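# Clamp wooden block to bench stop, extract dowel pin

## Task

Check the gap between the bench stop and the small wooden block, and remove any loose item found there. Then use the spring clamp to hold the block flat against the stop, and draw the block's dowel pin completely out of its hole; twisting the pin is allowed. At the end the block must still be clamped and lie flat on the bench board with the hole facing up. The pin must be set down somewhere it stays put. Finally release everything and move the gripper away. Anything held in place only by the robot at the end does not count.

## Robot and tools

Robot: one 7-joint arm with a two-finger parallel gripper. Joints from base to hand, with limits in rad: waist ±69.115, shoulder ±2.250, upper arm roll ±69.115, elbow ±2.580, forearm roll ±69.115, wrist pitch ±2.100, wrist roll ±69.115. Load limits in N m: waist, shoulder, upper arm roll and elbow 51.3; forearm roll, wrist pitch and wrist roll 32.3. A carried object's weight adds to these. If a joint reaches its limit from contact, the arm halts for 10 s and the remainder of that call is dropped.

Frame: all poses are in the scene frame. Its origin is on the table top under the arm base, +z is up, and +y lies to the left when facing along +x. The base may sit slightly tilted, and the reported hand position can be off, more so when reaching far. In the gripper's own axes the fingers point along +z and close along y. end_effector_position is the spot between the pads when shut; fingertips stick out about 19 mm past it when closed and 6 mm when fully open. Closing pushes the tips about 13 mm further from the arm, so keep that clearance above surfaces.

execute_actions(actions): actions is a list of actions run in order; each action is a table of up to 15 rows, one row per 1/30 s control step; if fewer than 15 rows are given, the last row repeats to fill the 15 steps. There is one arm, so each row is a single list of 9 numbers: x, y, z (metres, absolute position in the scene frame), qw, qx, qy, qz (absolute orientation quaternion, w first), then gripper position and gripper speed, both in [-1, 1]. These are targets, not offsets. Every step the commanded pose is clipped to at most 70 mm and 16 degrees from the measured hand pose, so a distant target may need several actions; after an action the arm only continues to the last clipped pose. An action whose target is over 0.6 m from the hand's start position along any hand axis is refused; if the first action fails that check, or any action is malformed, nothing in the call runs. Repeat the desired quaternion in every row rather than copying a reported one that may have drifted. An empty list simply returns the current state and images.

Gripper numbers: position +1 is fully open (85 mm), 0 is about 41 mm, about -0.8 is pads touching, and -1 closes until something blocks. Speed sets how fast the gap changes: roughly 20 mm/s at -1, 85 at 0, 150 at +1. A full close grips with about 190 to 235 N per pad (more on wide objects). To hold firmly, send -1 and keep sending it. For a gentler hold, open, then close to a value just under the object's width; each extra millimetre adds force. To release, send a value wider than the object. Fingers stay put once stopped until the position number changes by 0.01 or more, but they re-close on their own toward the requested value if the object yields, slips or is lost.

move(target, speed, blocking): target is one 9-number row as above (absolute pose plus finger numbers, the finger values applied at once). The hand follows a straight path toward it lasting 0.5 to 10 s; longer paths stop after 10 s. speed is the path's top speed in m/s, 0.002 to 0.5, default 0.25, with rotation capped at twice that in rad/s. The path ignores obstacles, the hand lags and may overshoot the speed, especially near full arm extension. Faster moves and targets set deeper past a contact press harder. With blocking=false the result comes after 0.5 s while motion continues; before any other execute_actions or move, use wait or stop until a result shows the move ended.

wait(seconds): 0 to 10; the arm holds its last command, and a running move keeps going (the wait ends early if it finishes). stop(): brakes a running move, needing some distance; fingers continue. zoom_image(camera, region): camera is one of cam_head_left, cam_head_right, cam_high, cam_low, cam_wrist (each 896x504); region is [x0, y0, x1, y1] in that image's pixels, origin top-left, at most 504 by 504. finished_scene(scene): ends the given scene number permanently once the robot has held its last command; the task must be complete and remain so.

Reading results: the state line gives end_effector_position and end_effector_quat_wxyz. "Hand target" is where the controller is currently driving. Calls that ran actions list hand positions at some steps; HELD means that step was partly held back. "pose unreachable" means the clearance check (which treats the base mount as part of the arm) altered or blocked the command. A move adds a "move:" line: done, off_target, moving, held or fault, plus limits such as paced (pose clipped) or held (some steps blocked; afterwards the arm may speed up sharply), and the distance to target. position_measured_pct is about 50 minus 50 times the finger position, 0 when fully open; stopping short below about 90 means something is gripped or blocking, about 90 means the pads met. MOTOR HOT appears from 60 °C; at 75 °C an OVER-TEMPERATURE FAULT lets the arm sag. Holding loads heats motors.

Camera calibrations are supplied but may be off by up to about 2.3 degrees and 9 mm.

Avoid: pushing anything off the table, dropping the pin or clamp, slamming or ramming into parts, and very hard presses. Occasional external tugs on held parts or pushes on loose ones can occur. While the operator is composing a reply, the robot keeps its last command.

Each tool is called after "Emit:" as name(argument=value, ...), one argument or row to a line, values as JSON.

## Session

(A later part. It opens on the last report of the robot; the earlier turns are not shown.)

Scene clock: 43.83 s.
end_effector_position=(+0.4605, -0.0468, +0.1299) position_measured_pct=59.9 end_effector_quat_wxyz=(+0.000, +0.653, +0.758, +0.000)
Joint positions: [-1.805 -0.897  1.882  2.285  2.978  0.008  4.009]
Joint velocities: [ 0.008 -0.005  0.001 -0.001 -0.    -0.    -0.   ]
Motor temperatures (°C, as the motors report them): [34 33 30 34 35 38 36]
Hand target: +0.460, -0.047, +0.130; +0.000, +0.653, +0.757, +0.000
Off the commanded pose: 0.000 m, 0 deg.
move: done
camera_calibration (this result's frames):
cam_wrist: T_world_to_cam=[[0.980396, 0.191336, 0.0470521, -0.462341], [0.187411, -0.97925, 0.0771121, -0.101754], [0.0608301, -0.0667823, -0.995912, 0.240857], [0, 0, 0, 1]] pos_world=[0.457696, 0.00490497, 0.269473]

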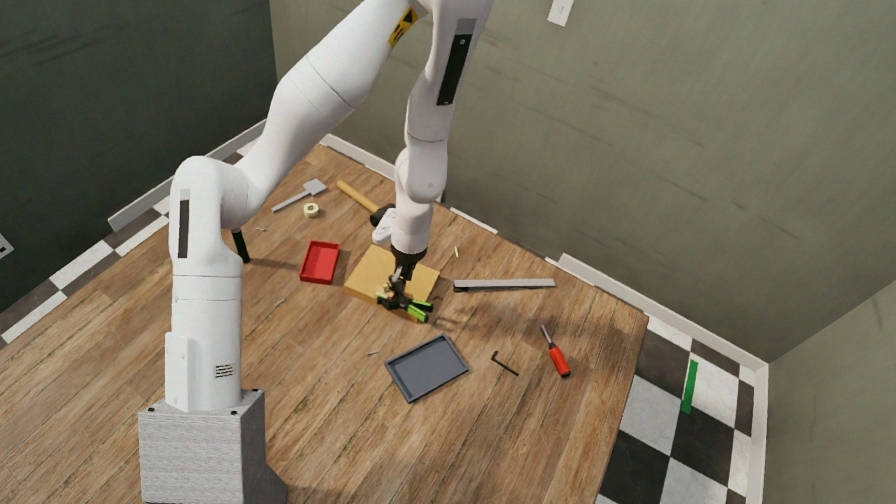

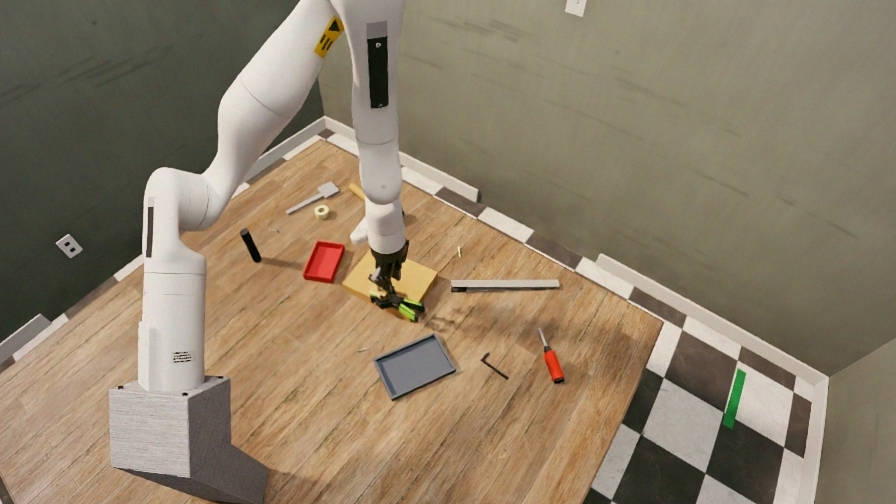

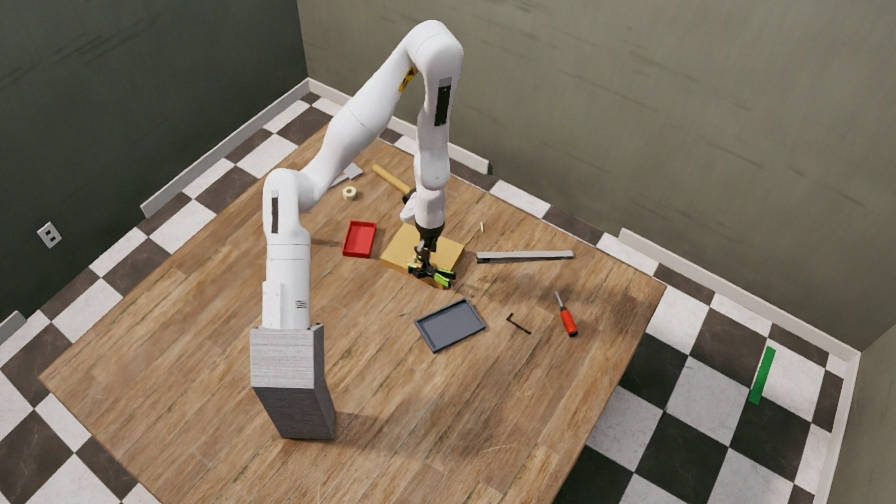

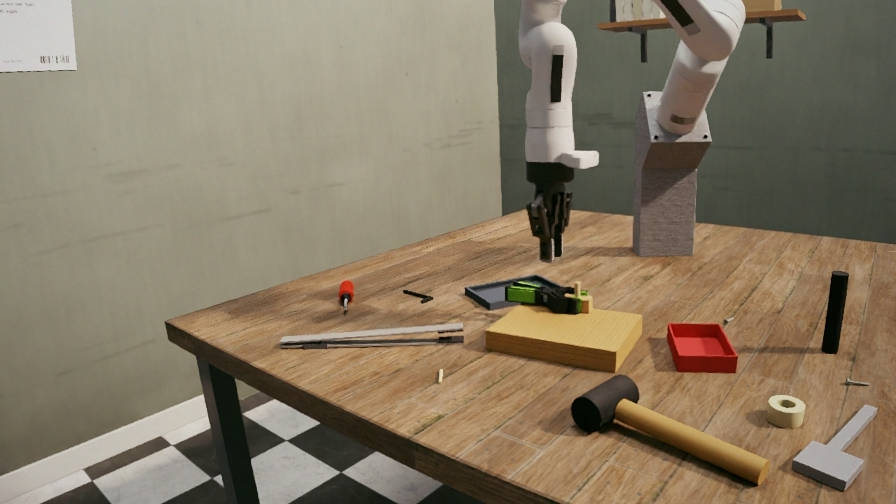

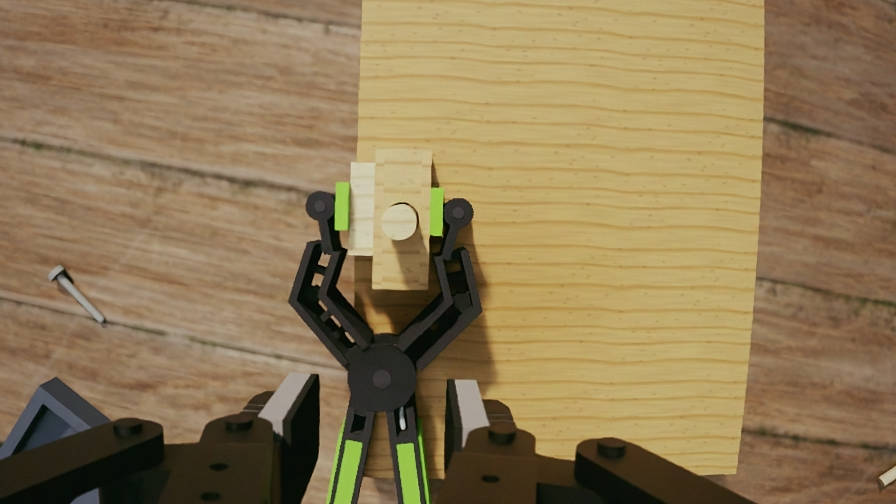

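Emit:
move(
  target=[0.4546,-0.0018,0.11,0,0.6528,0.7576,0,-0.3,0],
  speed=0.15,
)

Emit:
move(
  target=[0.4546,-0.0018,0.074,0,0.6528,0.7576,0,-0.3,0],
  speed=0.08,
)

Emit:
zoom_image(
  camera="cam_low",
  region=[530, 250, 630, 330],
)

Scene clock: 45.07 s.
end_effector_position=(+0.4547, -0.0019, +0.1102) position_measured_pct=65.1 end_effector_quat_wxyz=(+0.000, +0.653, +0.757, +0.000)
Joint positions: [-1.918 -0.854  1.859  2.36   2.92   0.155  3.952]
Joint velocities: [-0.01   0.006 -0.     0.002 -0.002  0.003  0.   ]
Motor temperatures (°C, as the motors report them): [34 33 30 34 35 38 36]
Hand target: +0.455, -0.002, +0.110; -0.000, +0.653, +0.758, +0.000
Off the commanded pose: 0.000 m, 0 deg.
move: done
camera_calibration (this result's frames):
cam_wrist: T_world_to_cam=[[0.980631, 0.190092, 0.0471926, -0.464482], [0.186161, -0.979491, 0.0770839, -0.0546304], [0.0608777, -0.0668054, -0.995907, 0.22455], [0, 0, 0, 1]] pos_world=[0.451986, 0.0497855, 0.249763]

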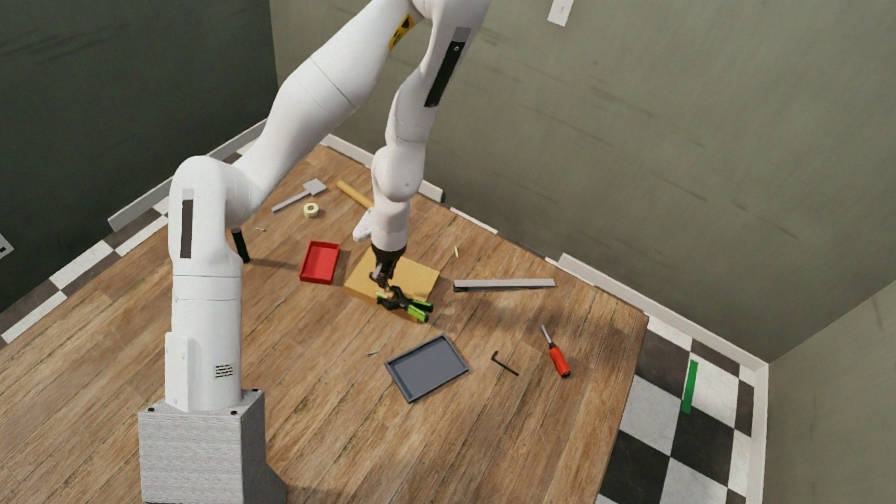

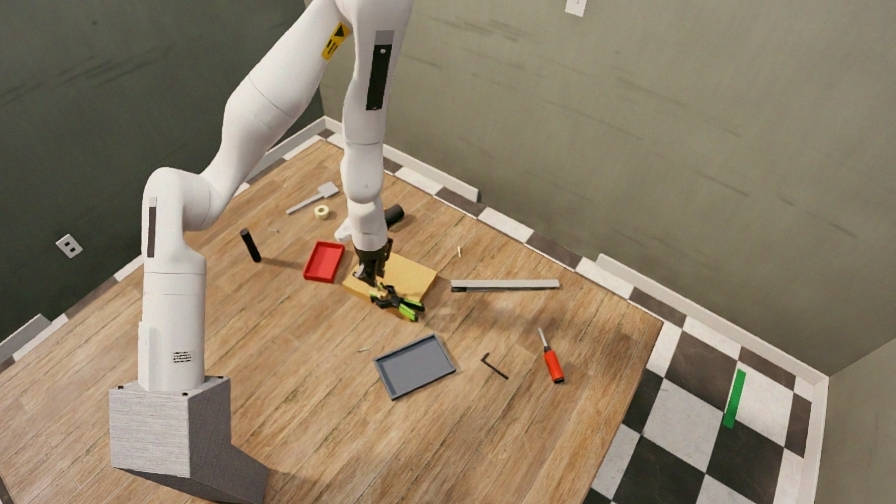

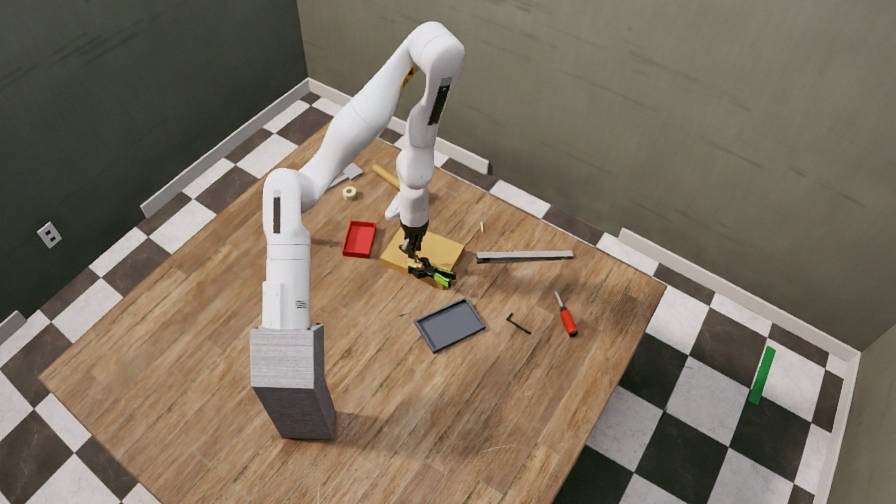

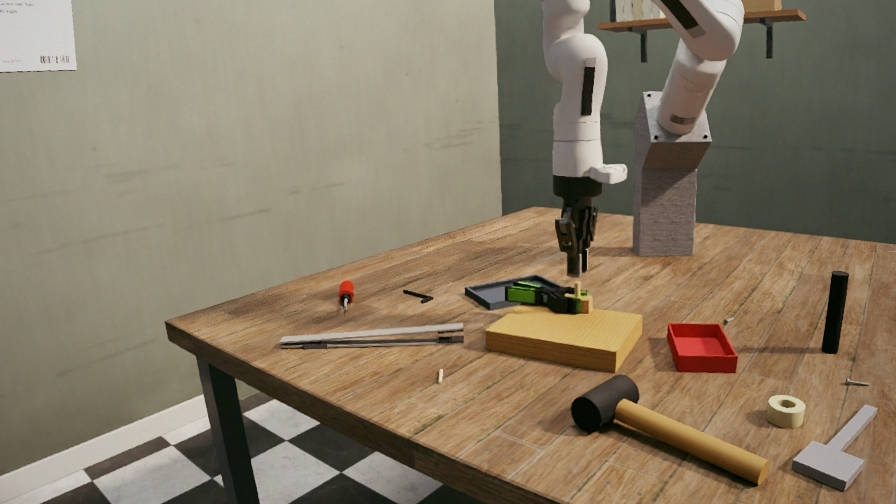

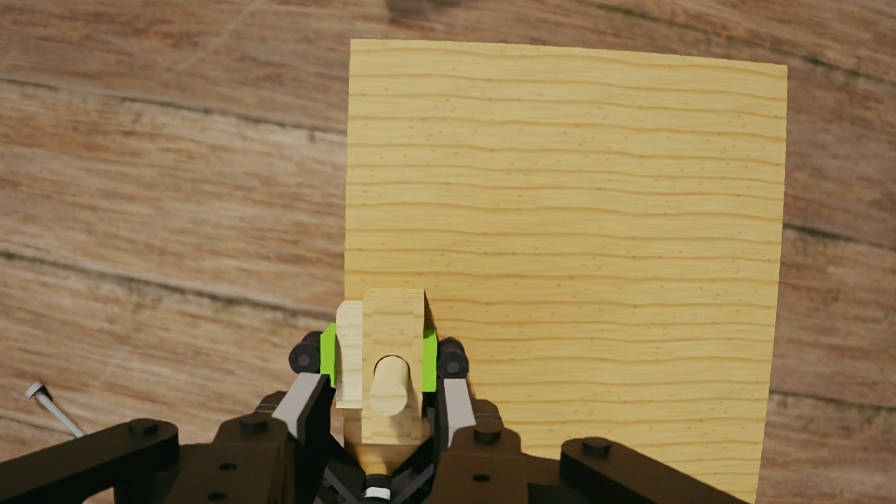

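Scene clock: 45.83 s.
end_effector_position=(+0.4548, -0.0031, +0.0748) position_measured_pct=65.1 end_effector_quat_wxyz=(+0.001, +0.653, +0.757, -0.001)
Joint positions: [-2.048 -0.909  1.936  2.328  2.919  0.239  3.964]
Joint velocities: [-0.    -0.001 -0.     0.002 -0.     0.003 -0.   ]
Motor temperatures (°C, as the motors report them): [34 33 30 34 35 38 36]
Hand target: +0.454, -0.002, +0.074; -0.000, +0.653, +0.758, -0.000
Off the commanded pose: 0.002 m, 0 deg.
move: done
camera_calibration (this result's frames):
cam_wrist: T_world_to_cam=[[0.980554, 0.190561, 0.0469159, -0.462576], [0.186459, -0.979186, 0.0801726, -0.0533745], [0.0612171, -0.0698657, -0.995676, 0.189013], [0, 0, 0, 1]] pos_world=[0.451962, 0.0490907, 0.214178]

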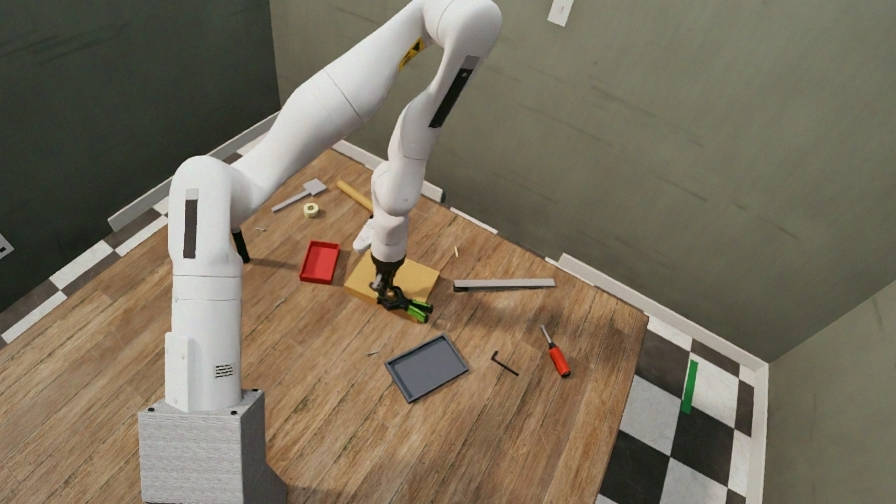

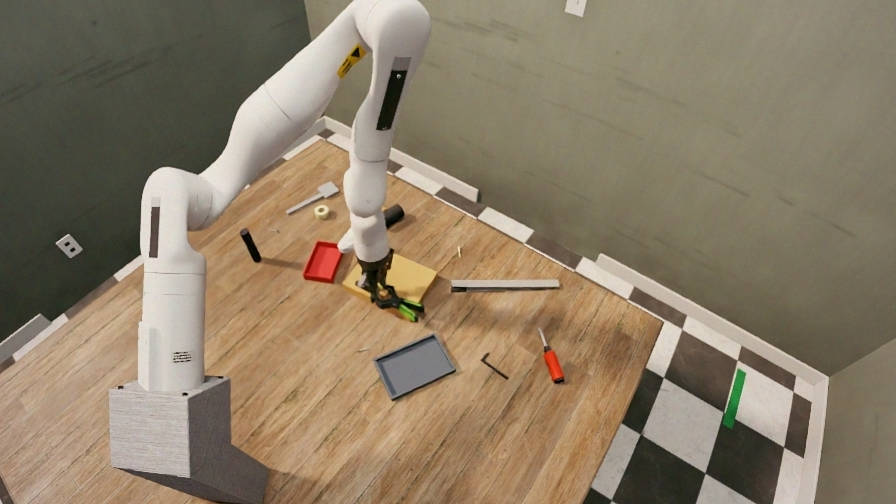

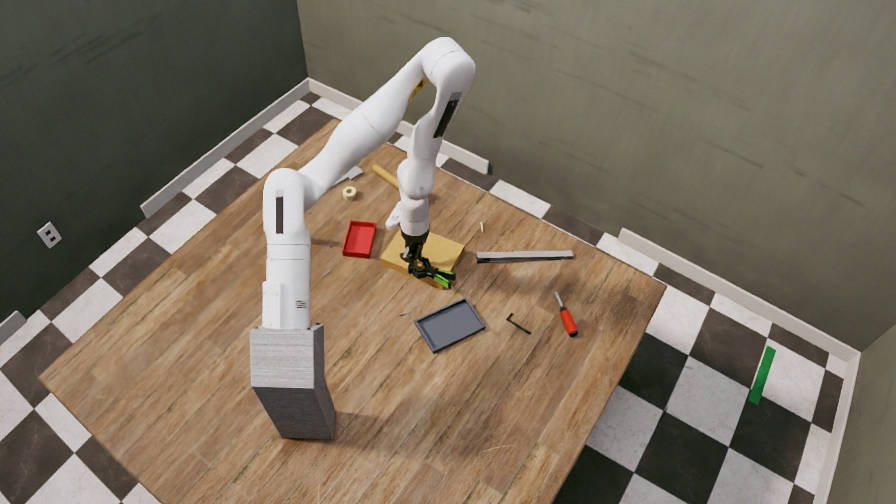

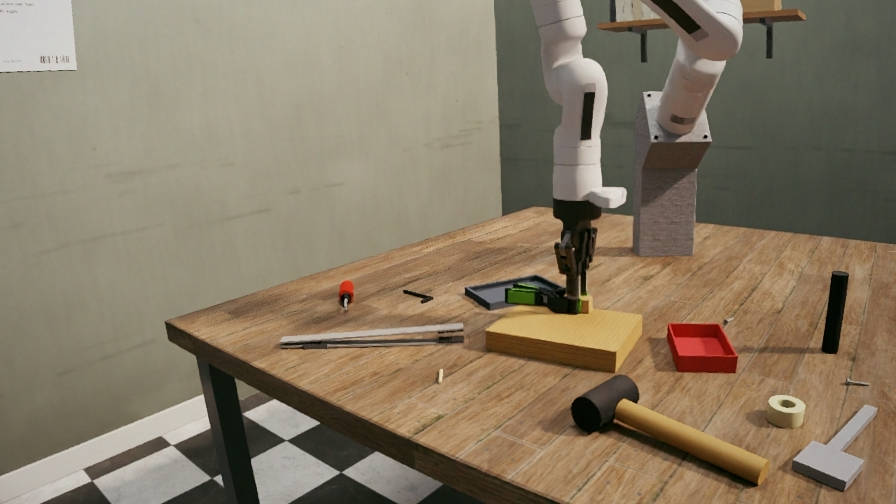

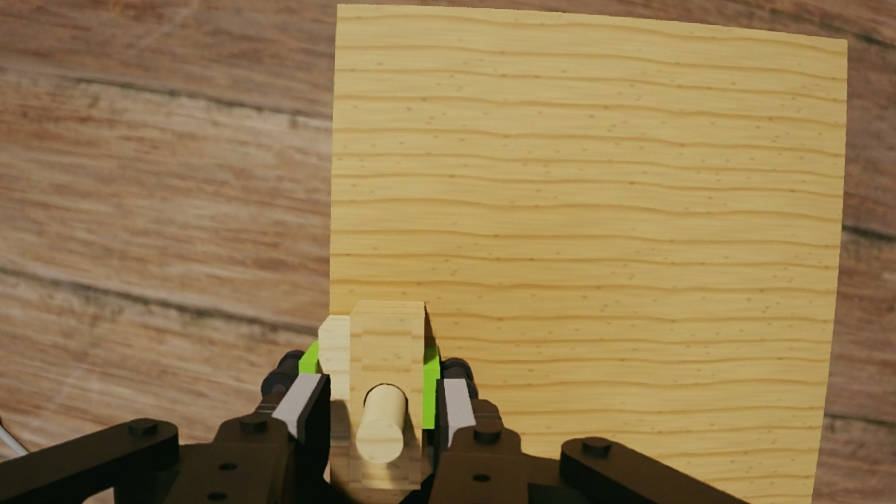

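Region (530, 250, 630, 330) of cam_low's 896x504 image, scaled by 5.040, with more detail than that image has; it fills the top 403 rows of this view, and the rest is white.

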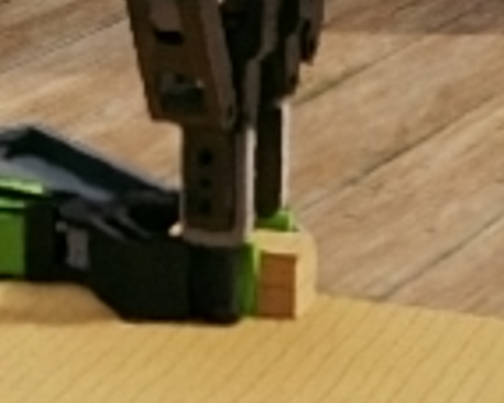

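Emit:
execute_actions(
  actions=[
    [[0.4546,-0.002,0.079,0,0.6528,0.7576,0,-0.3,0]],
    [[0.4546,-0.002,0.079,0,0.6528,0.7576,0,-1,-0.5]],
    [[0.4546,-0.002,0.079,0,0.6528,0.7576,0,-1,-0.5]],
  ],
)

Scene clock: 47.53 s.
end_effector_position=(+0.4551, -0.0020, +0.0792) position_measured_pct=85.7 end_effector_quat_wxyz=(+0.000, +0.652, +0.758, +0.000)
Joint positions: [-2.033 -0.902  1.925  2.332  2.92   0.228  3.962]
Joint velocities: [-0.    -0.001 -0.    -0.001 -0.001  0.001 -0.001]
Motor temperatures (°C, as the motors report them): [34 33 30 34 35 38 36]
Hand target: +0.455, -0.002, +0.079; -0.000, +0.653, +0.758, +0.000
Off the commanded pose: 0.000 m, 0 deg.
Step readings (end_effector_position; steps 1 to 15: 1st action; 16 to 30: 2nd action; 31 to 45: 3rd action):
0: (+0.4548, -0.0031, +0.0748)
1: (+0.4548, -0.0032, +0.0750)
2: (+0.4550, -0.0037, +0.0764)
4: (+0.4550, -0.0032, +0.0788)
8: (+0.4545, -0.0017, +0.0789)
15: (+0.4546, -0.0020, +0.0790)
16: (+0.4546, -0.0020, +0.0790)
17: (+0.4546, -0.0020, +0.0790)
19: (+0.4546, -0.0020, +0.0790)
23: (+0.4546, -0.0020, +0.0790)
30: (+0.4550, -0.0020, +0.0791)
31: (+0.4550, -0.0020, +0.0792)
32: (+0.4550, -0.0020, +0.0792)
34: (+0.4551, -0.0020, +0.0792)
38: (+0.4551, -0.0020, +0.0792)
45: end_effector_position above
camera_calibration (this result's frames):
cam_wrist: T_world_to_cam=[[0.98028, 0.191875, 0.0472702, -0.463181], [0.187912, -0.979125, 0.0774806, -0.0531684], [0.06115, -0.0670701, -0.995873, 0.193512], [0, 0, 0, 1]] pos_world=[0.452205, 0.0497932, 0.218728]

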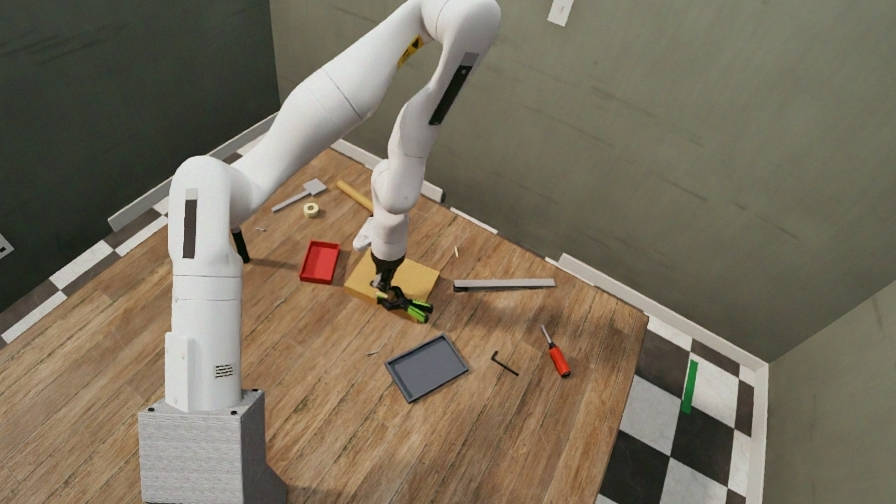

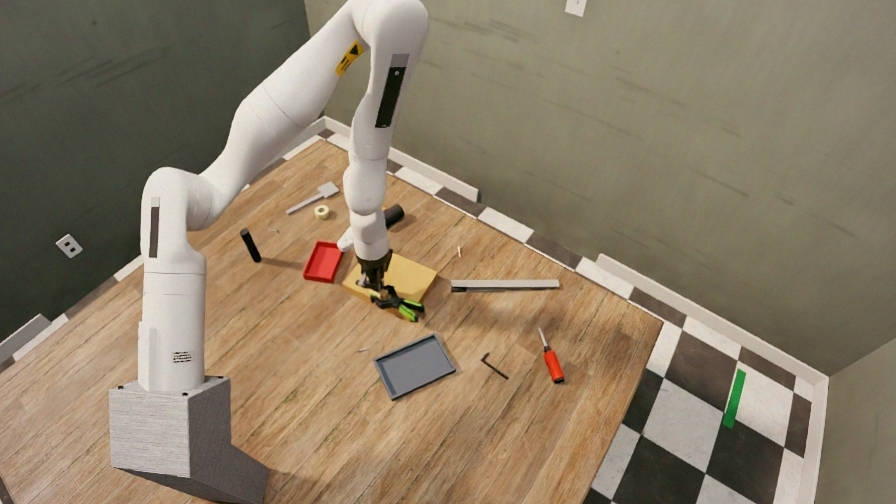

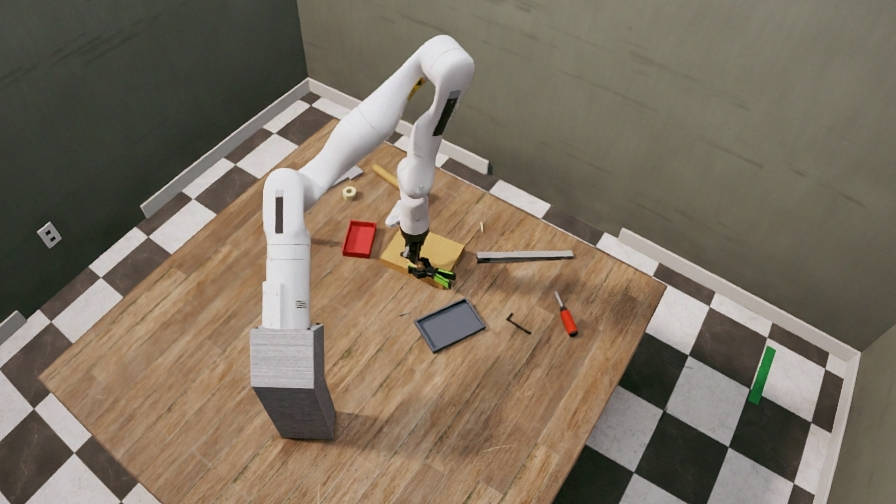

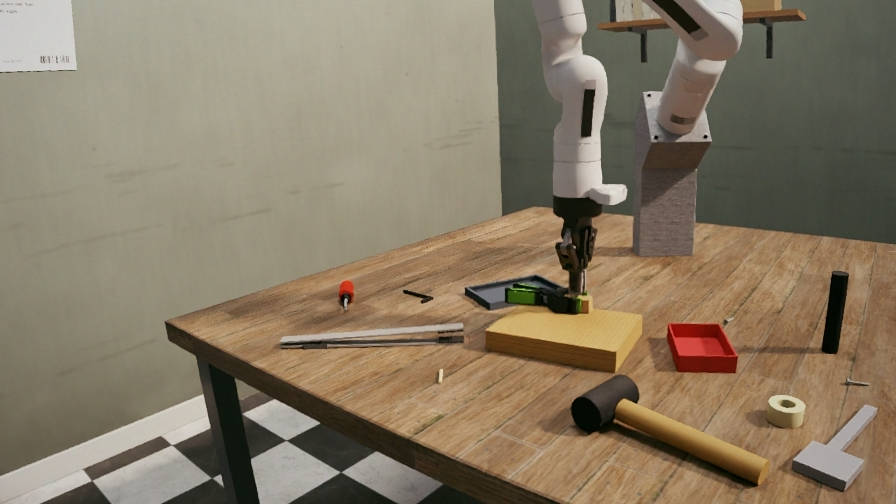

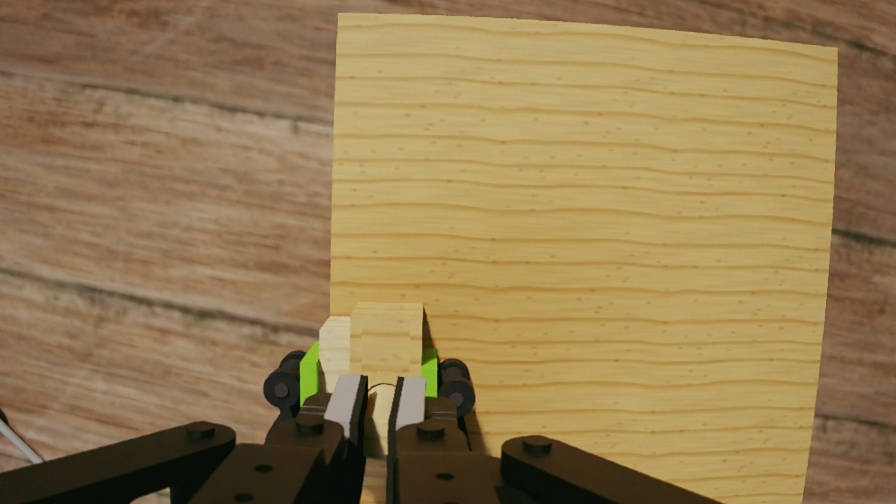

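Emit:
move(
  target=[0.455,-0.002,0.084,0,0.9973,0.0741,0,-1,-0.5],
  speed=0.3,
)

Emit:
zoom_image(
  camera="cam_low",
  region=[530, 250, 630, 330],
)

Scene clock: 50.80 s.
end_effector_position=(+0.4544, -0.0018, +0.0838) position_measured_pct=85.7 end_effector_quat_wxyz=(-0.000, +0.997, +0.074, -0.001)
Joint positions: [-1.954 -1.065  1.718  2.338  2.203  0.352  3.147]
Joint velocities: [ 0.001 -0.004 -0.001  0.     0.002  0.002 -0.004]
Motor temperatures (°C, as the motors report them): [34 33 30 34 35 38 36]
Hand target: +0.454, -0.002, +0.084; +0.001, +0.997, +0.074, -0.001
Off the commanded pose: 0.001 m, 0 deg.
move: done
camera_calibration (this result's frames):
cam_wrist: T_world_to_cam=[[0.191678, -0.980372, 0.0461555, -0.10644], [-0.979029, -0.187685, 0.079229, 0.478355], [-0.0690112, -0.060374, -0.995787, 0.257282], [0, 0, 0, 1]] pos_world=[0.506481, 0.000962896, 0.223211]

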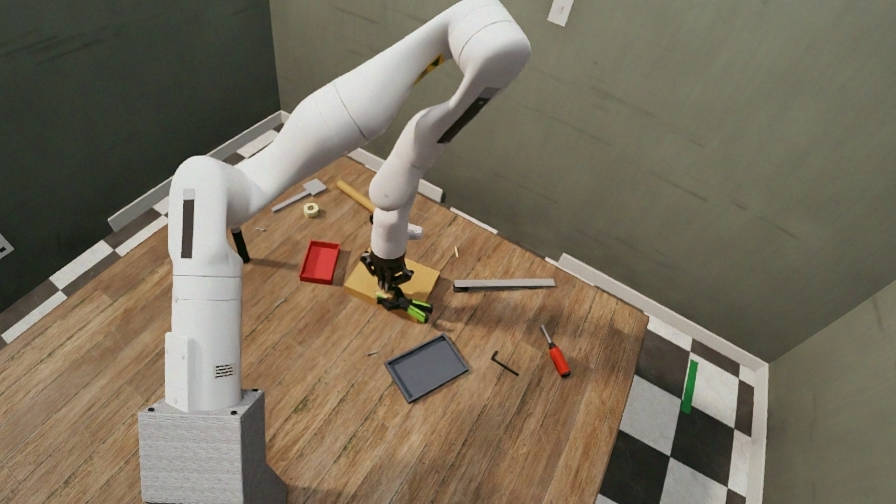

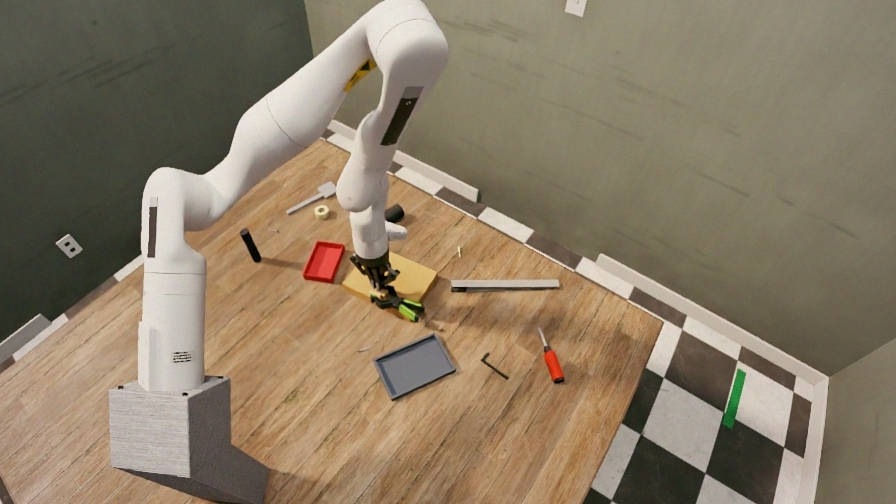

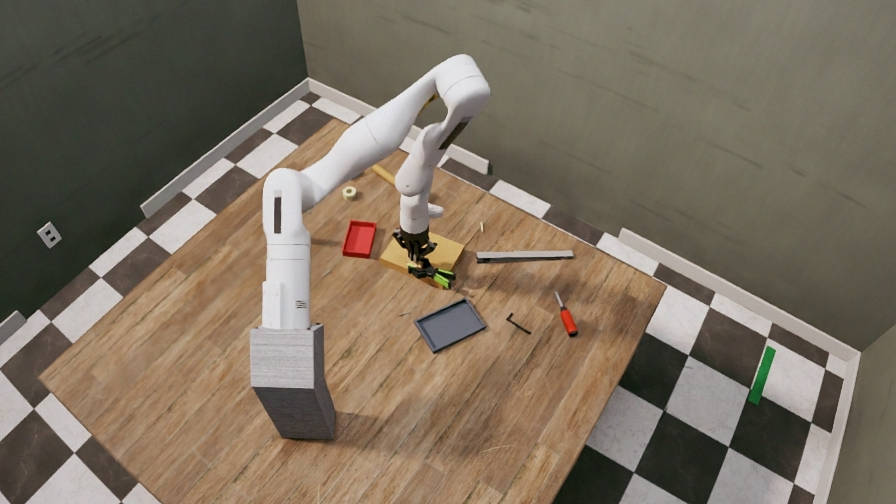

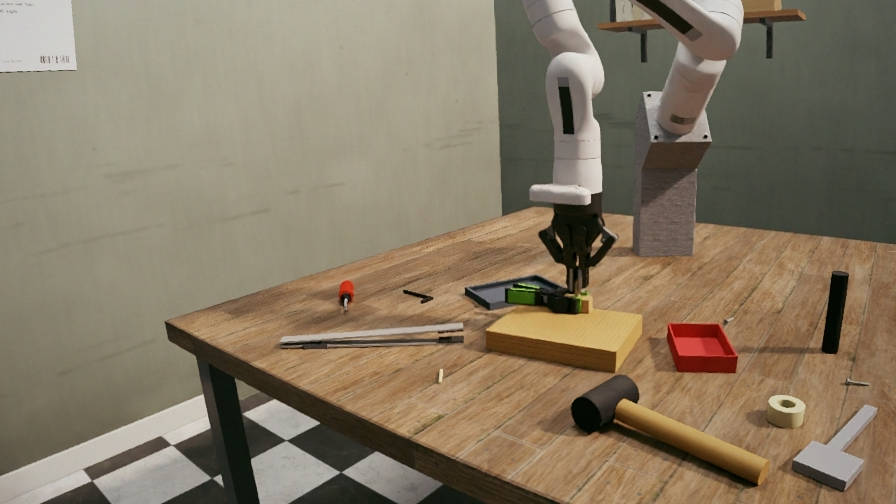

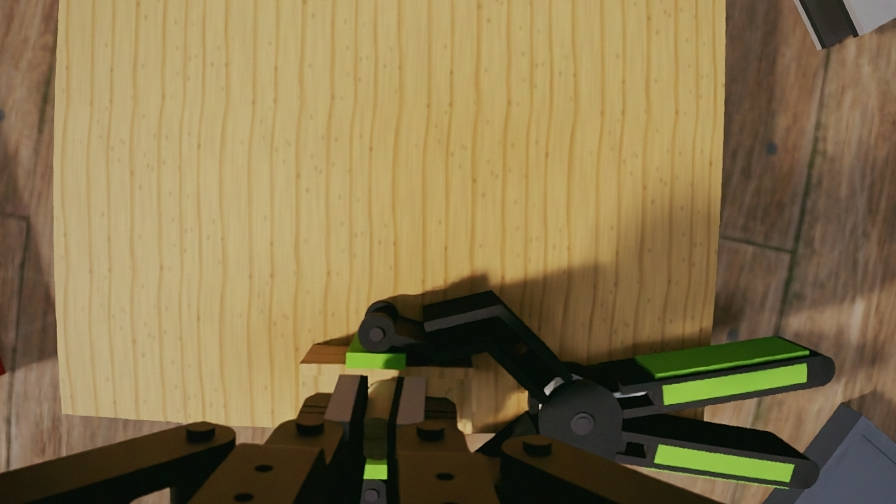

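Region (530, 250, 630, 330) of cam_low's 896x504 image, scaled by 5.040, with more detail than that image has; it fills the top 403 rows of this view, and the rest is white.

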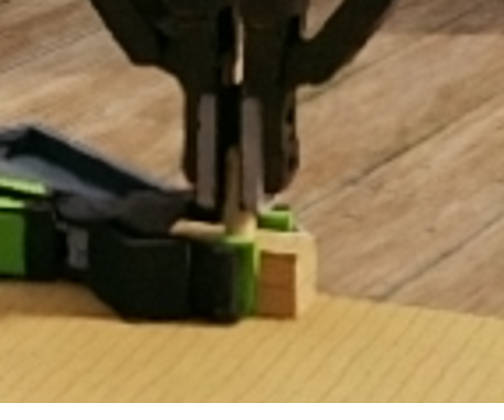

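Emit:
move(
  target=[0.455,-0.002,0.093,0,0.6528,0.7576,0,-1,-0.5],
  speed=0.35,
)

Emit:
zoom_image(
  camera="cam_low",
  region=[530, 250, 630, 330],
)

Scene clock: 53.63 s.
end_effector_position=(+0.4556, -0.0018, +0.0930) position_measured_pct=85.7 end_effector_quat_wxyz=(+0.000, +0.653, +0.758, +0.001)
Joint positions: [-1.982 -0.882  1.895  2.344  2.916  0.196  3.962]
Joint velocities: [0.    0.002 0.    0.    0.001 0.001 0.002]
Motor temperatures (°C, as the motors report them): [34 33 30 34 35 38 36]
Hand target: +0.456, -0.002, +0.093; +0.000, +0.653, +0.758, +0.001
Off the commanded pose: 0.001 m, 0 deg.
move: done
camera_calibration (this result's frames):
cam_wrist: T_world_to_cam=[[0.980353, 0.191188, 0.0485353, -0.464551], [0.187215, -0.979351, 0.0763053, -0.0537385], [0.0621217, -0.0657196, -0.995903, 0.206818], [0, 0, 0, 1]] pos_world=[0.452636, 0.0497796, 0.232618]

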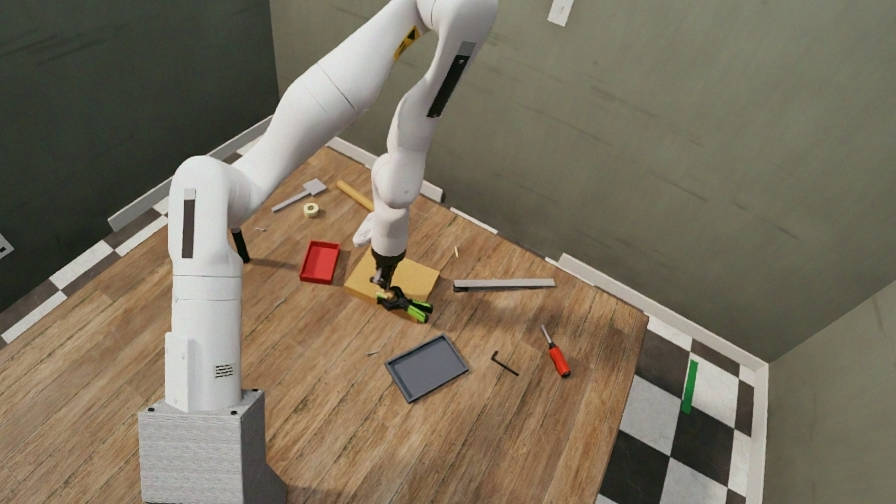

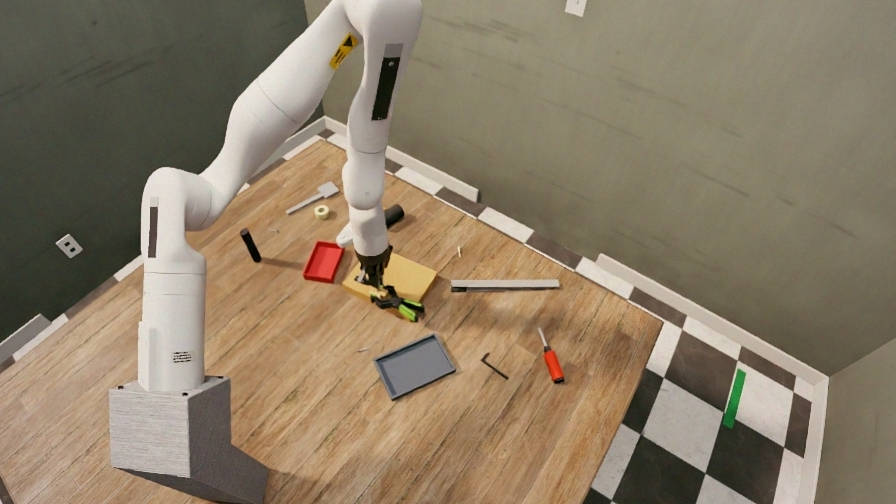

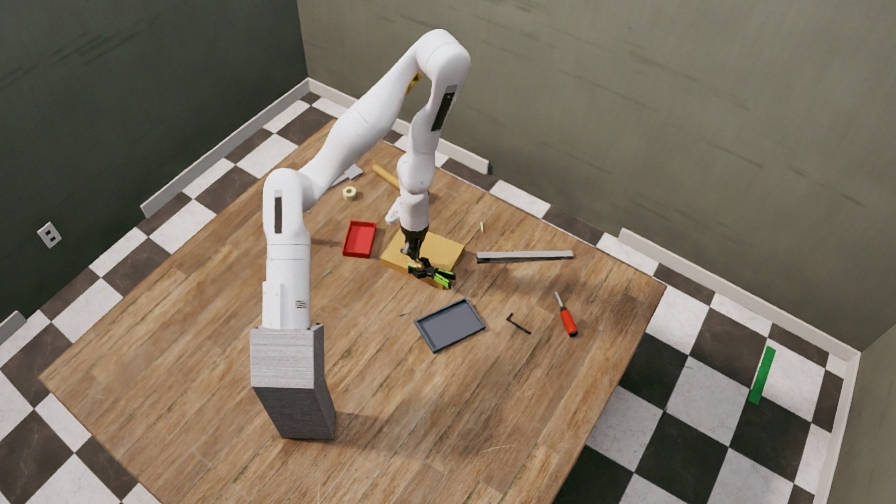

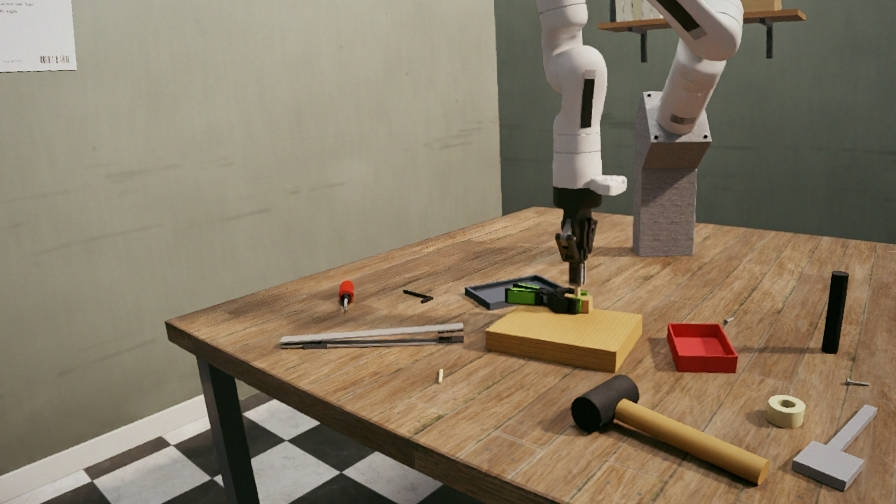

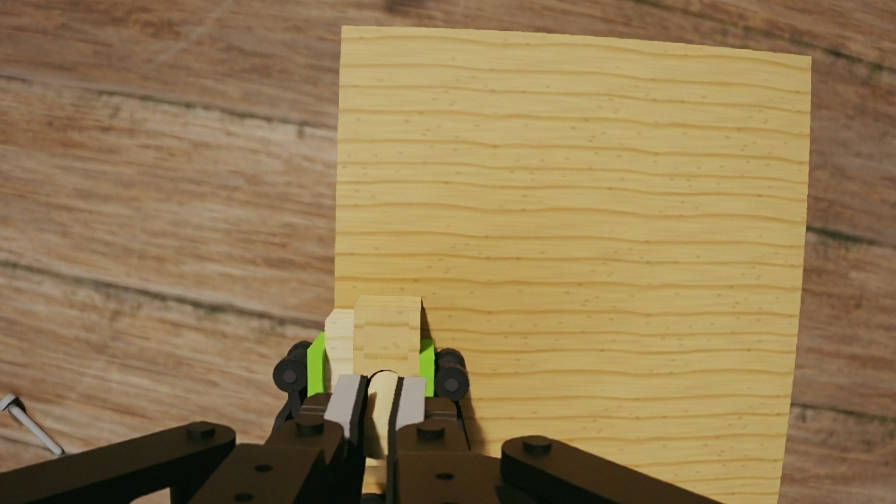

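Region (530, 250, 630, 330) of cam_low's 896x504 image, scaled by 5.040, with more detail than that image has; it fills the top 403 rows of this view, and the rest is white.

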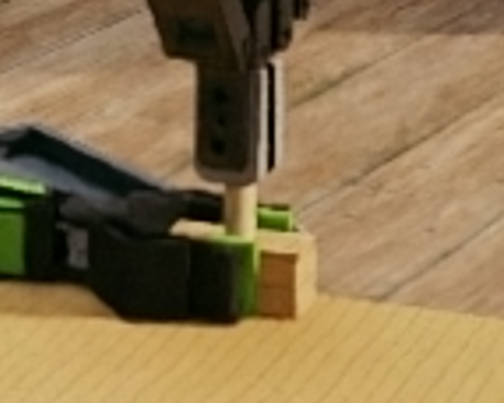

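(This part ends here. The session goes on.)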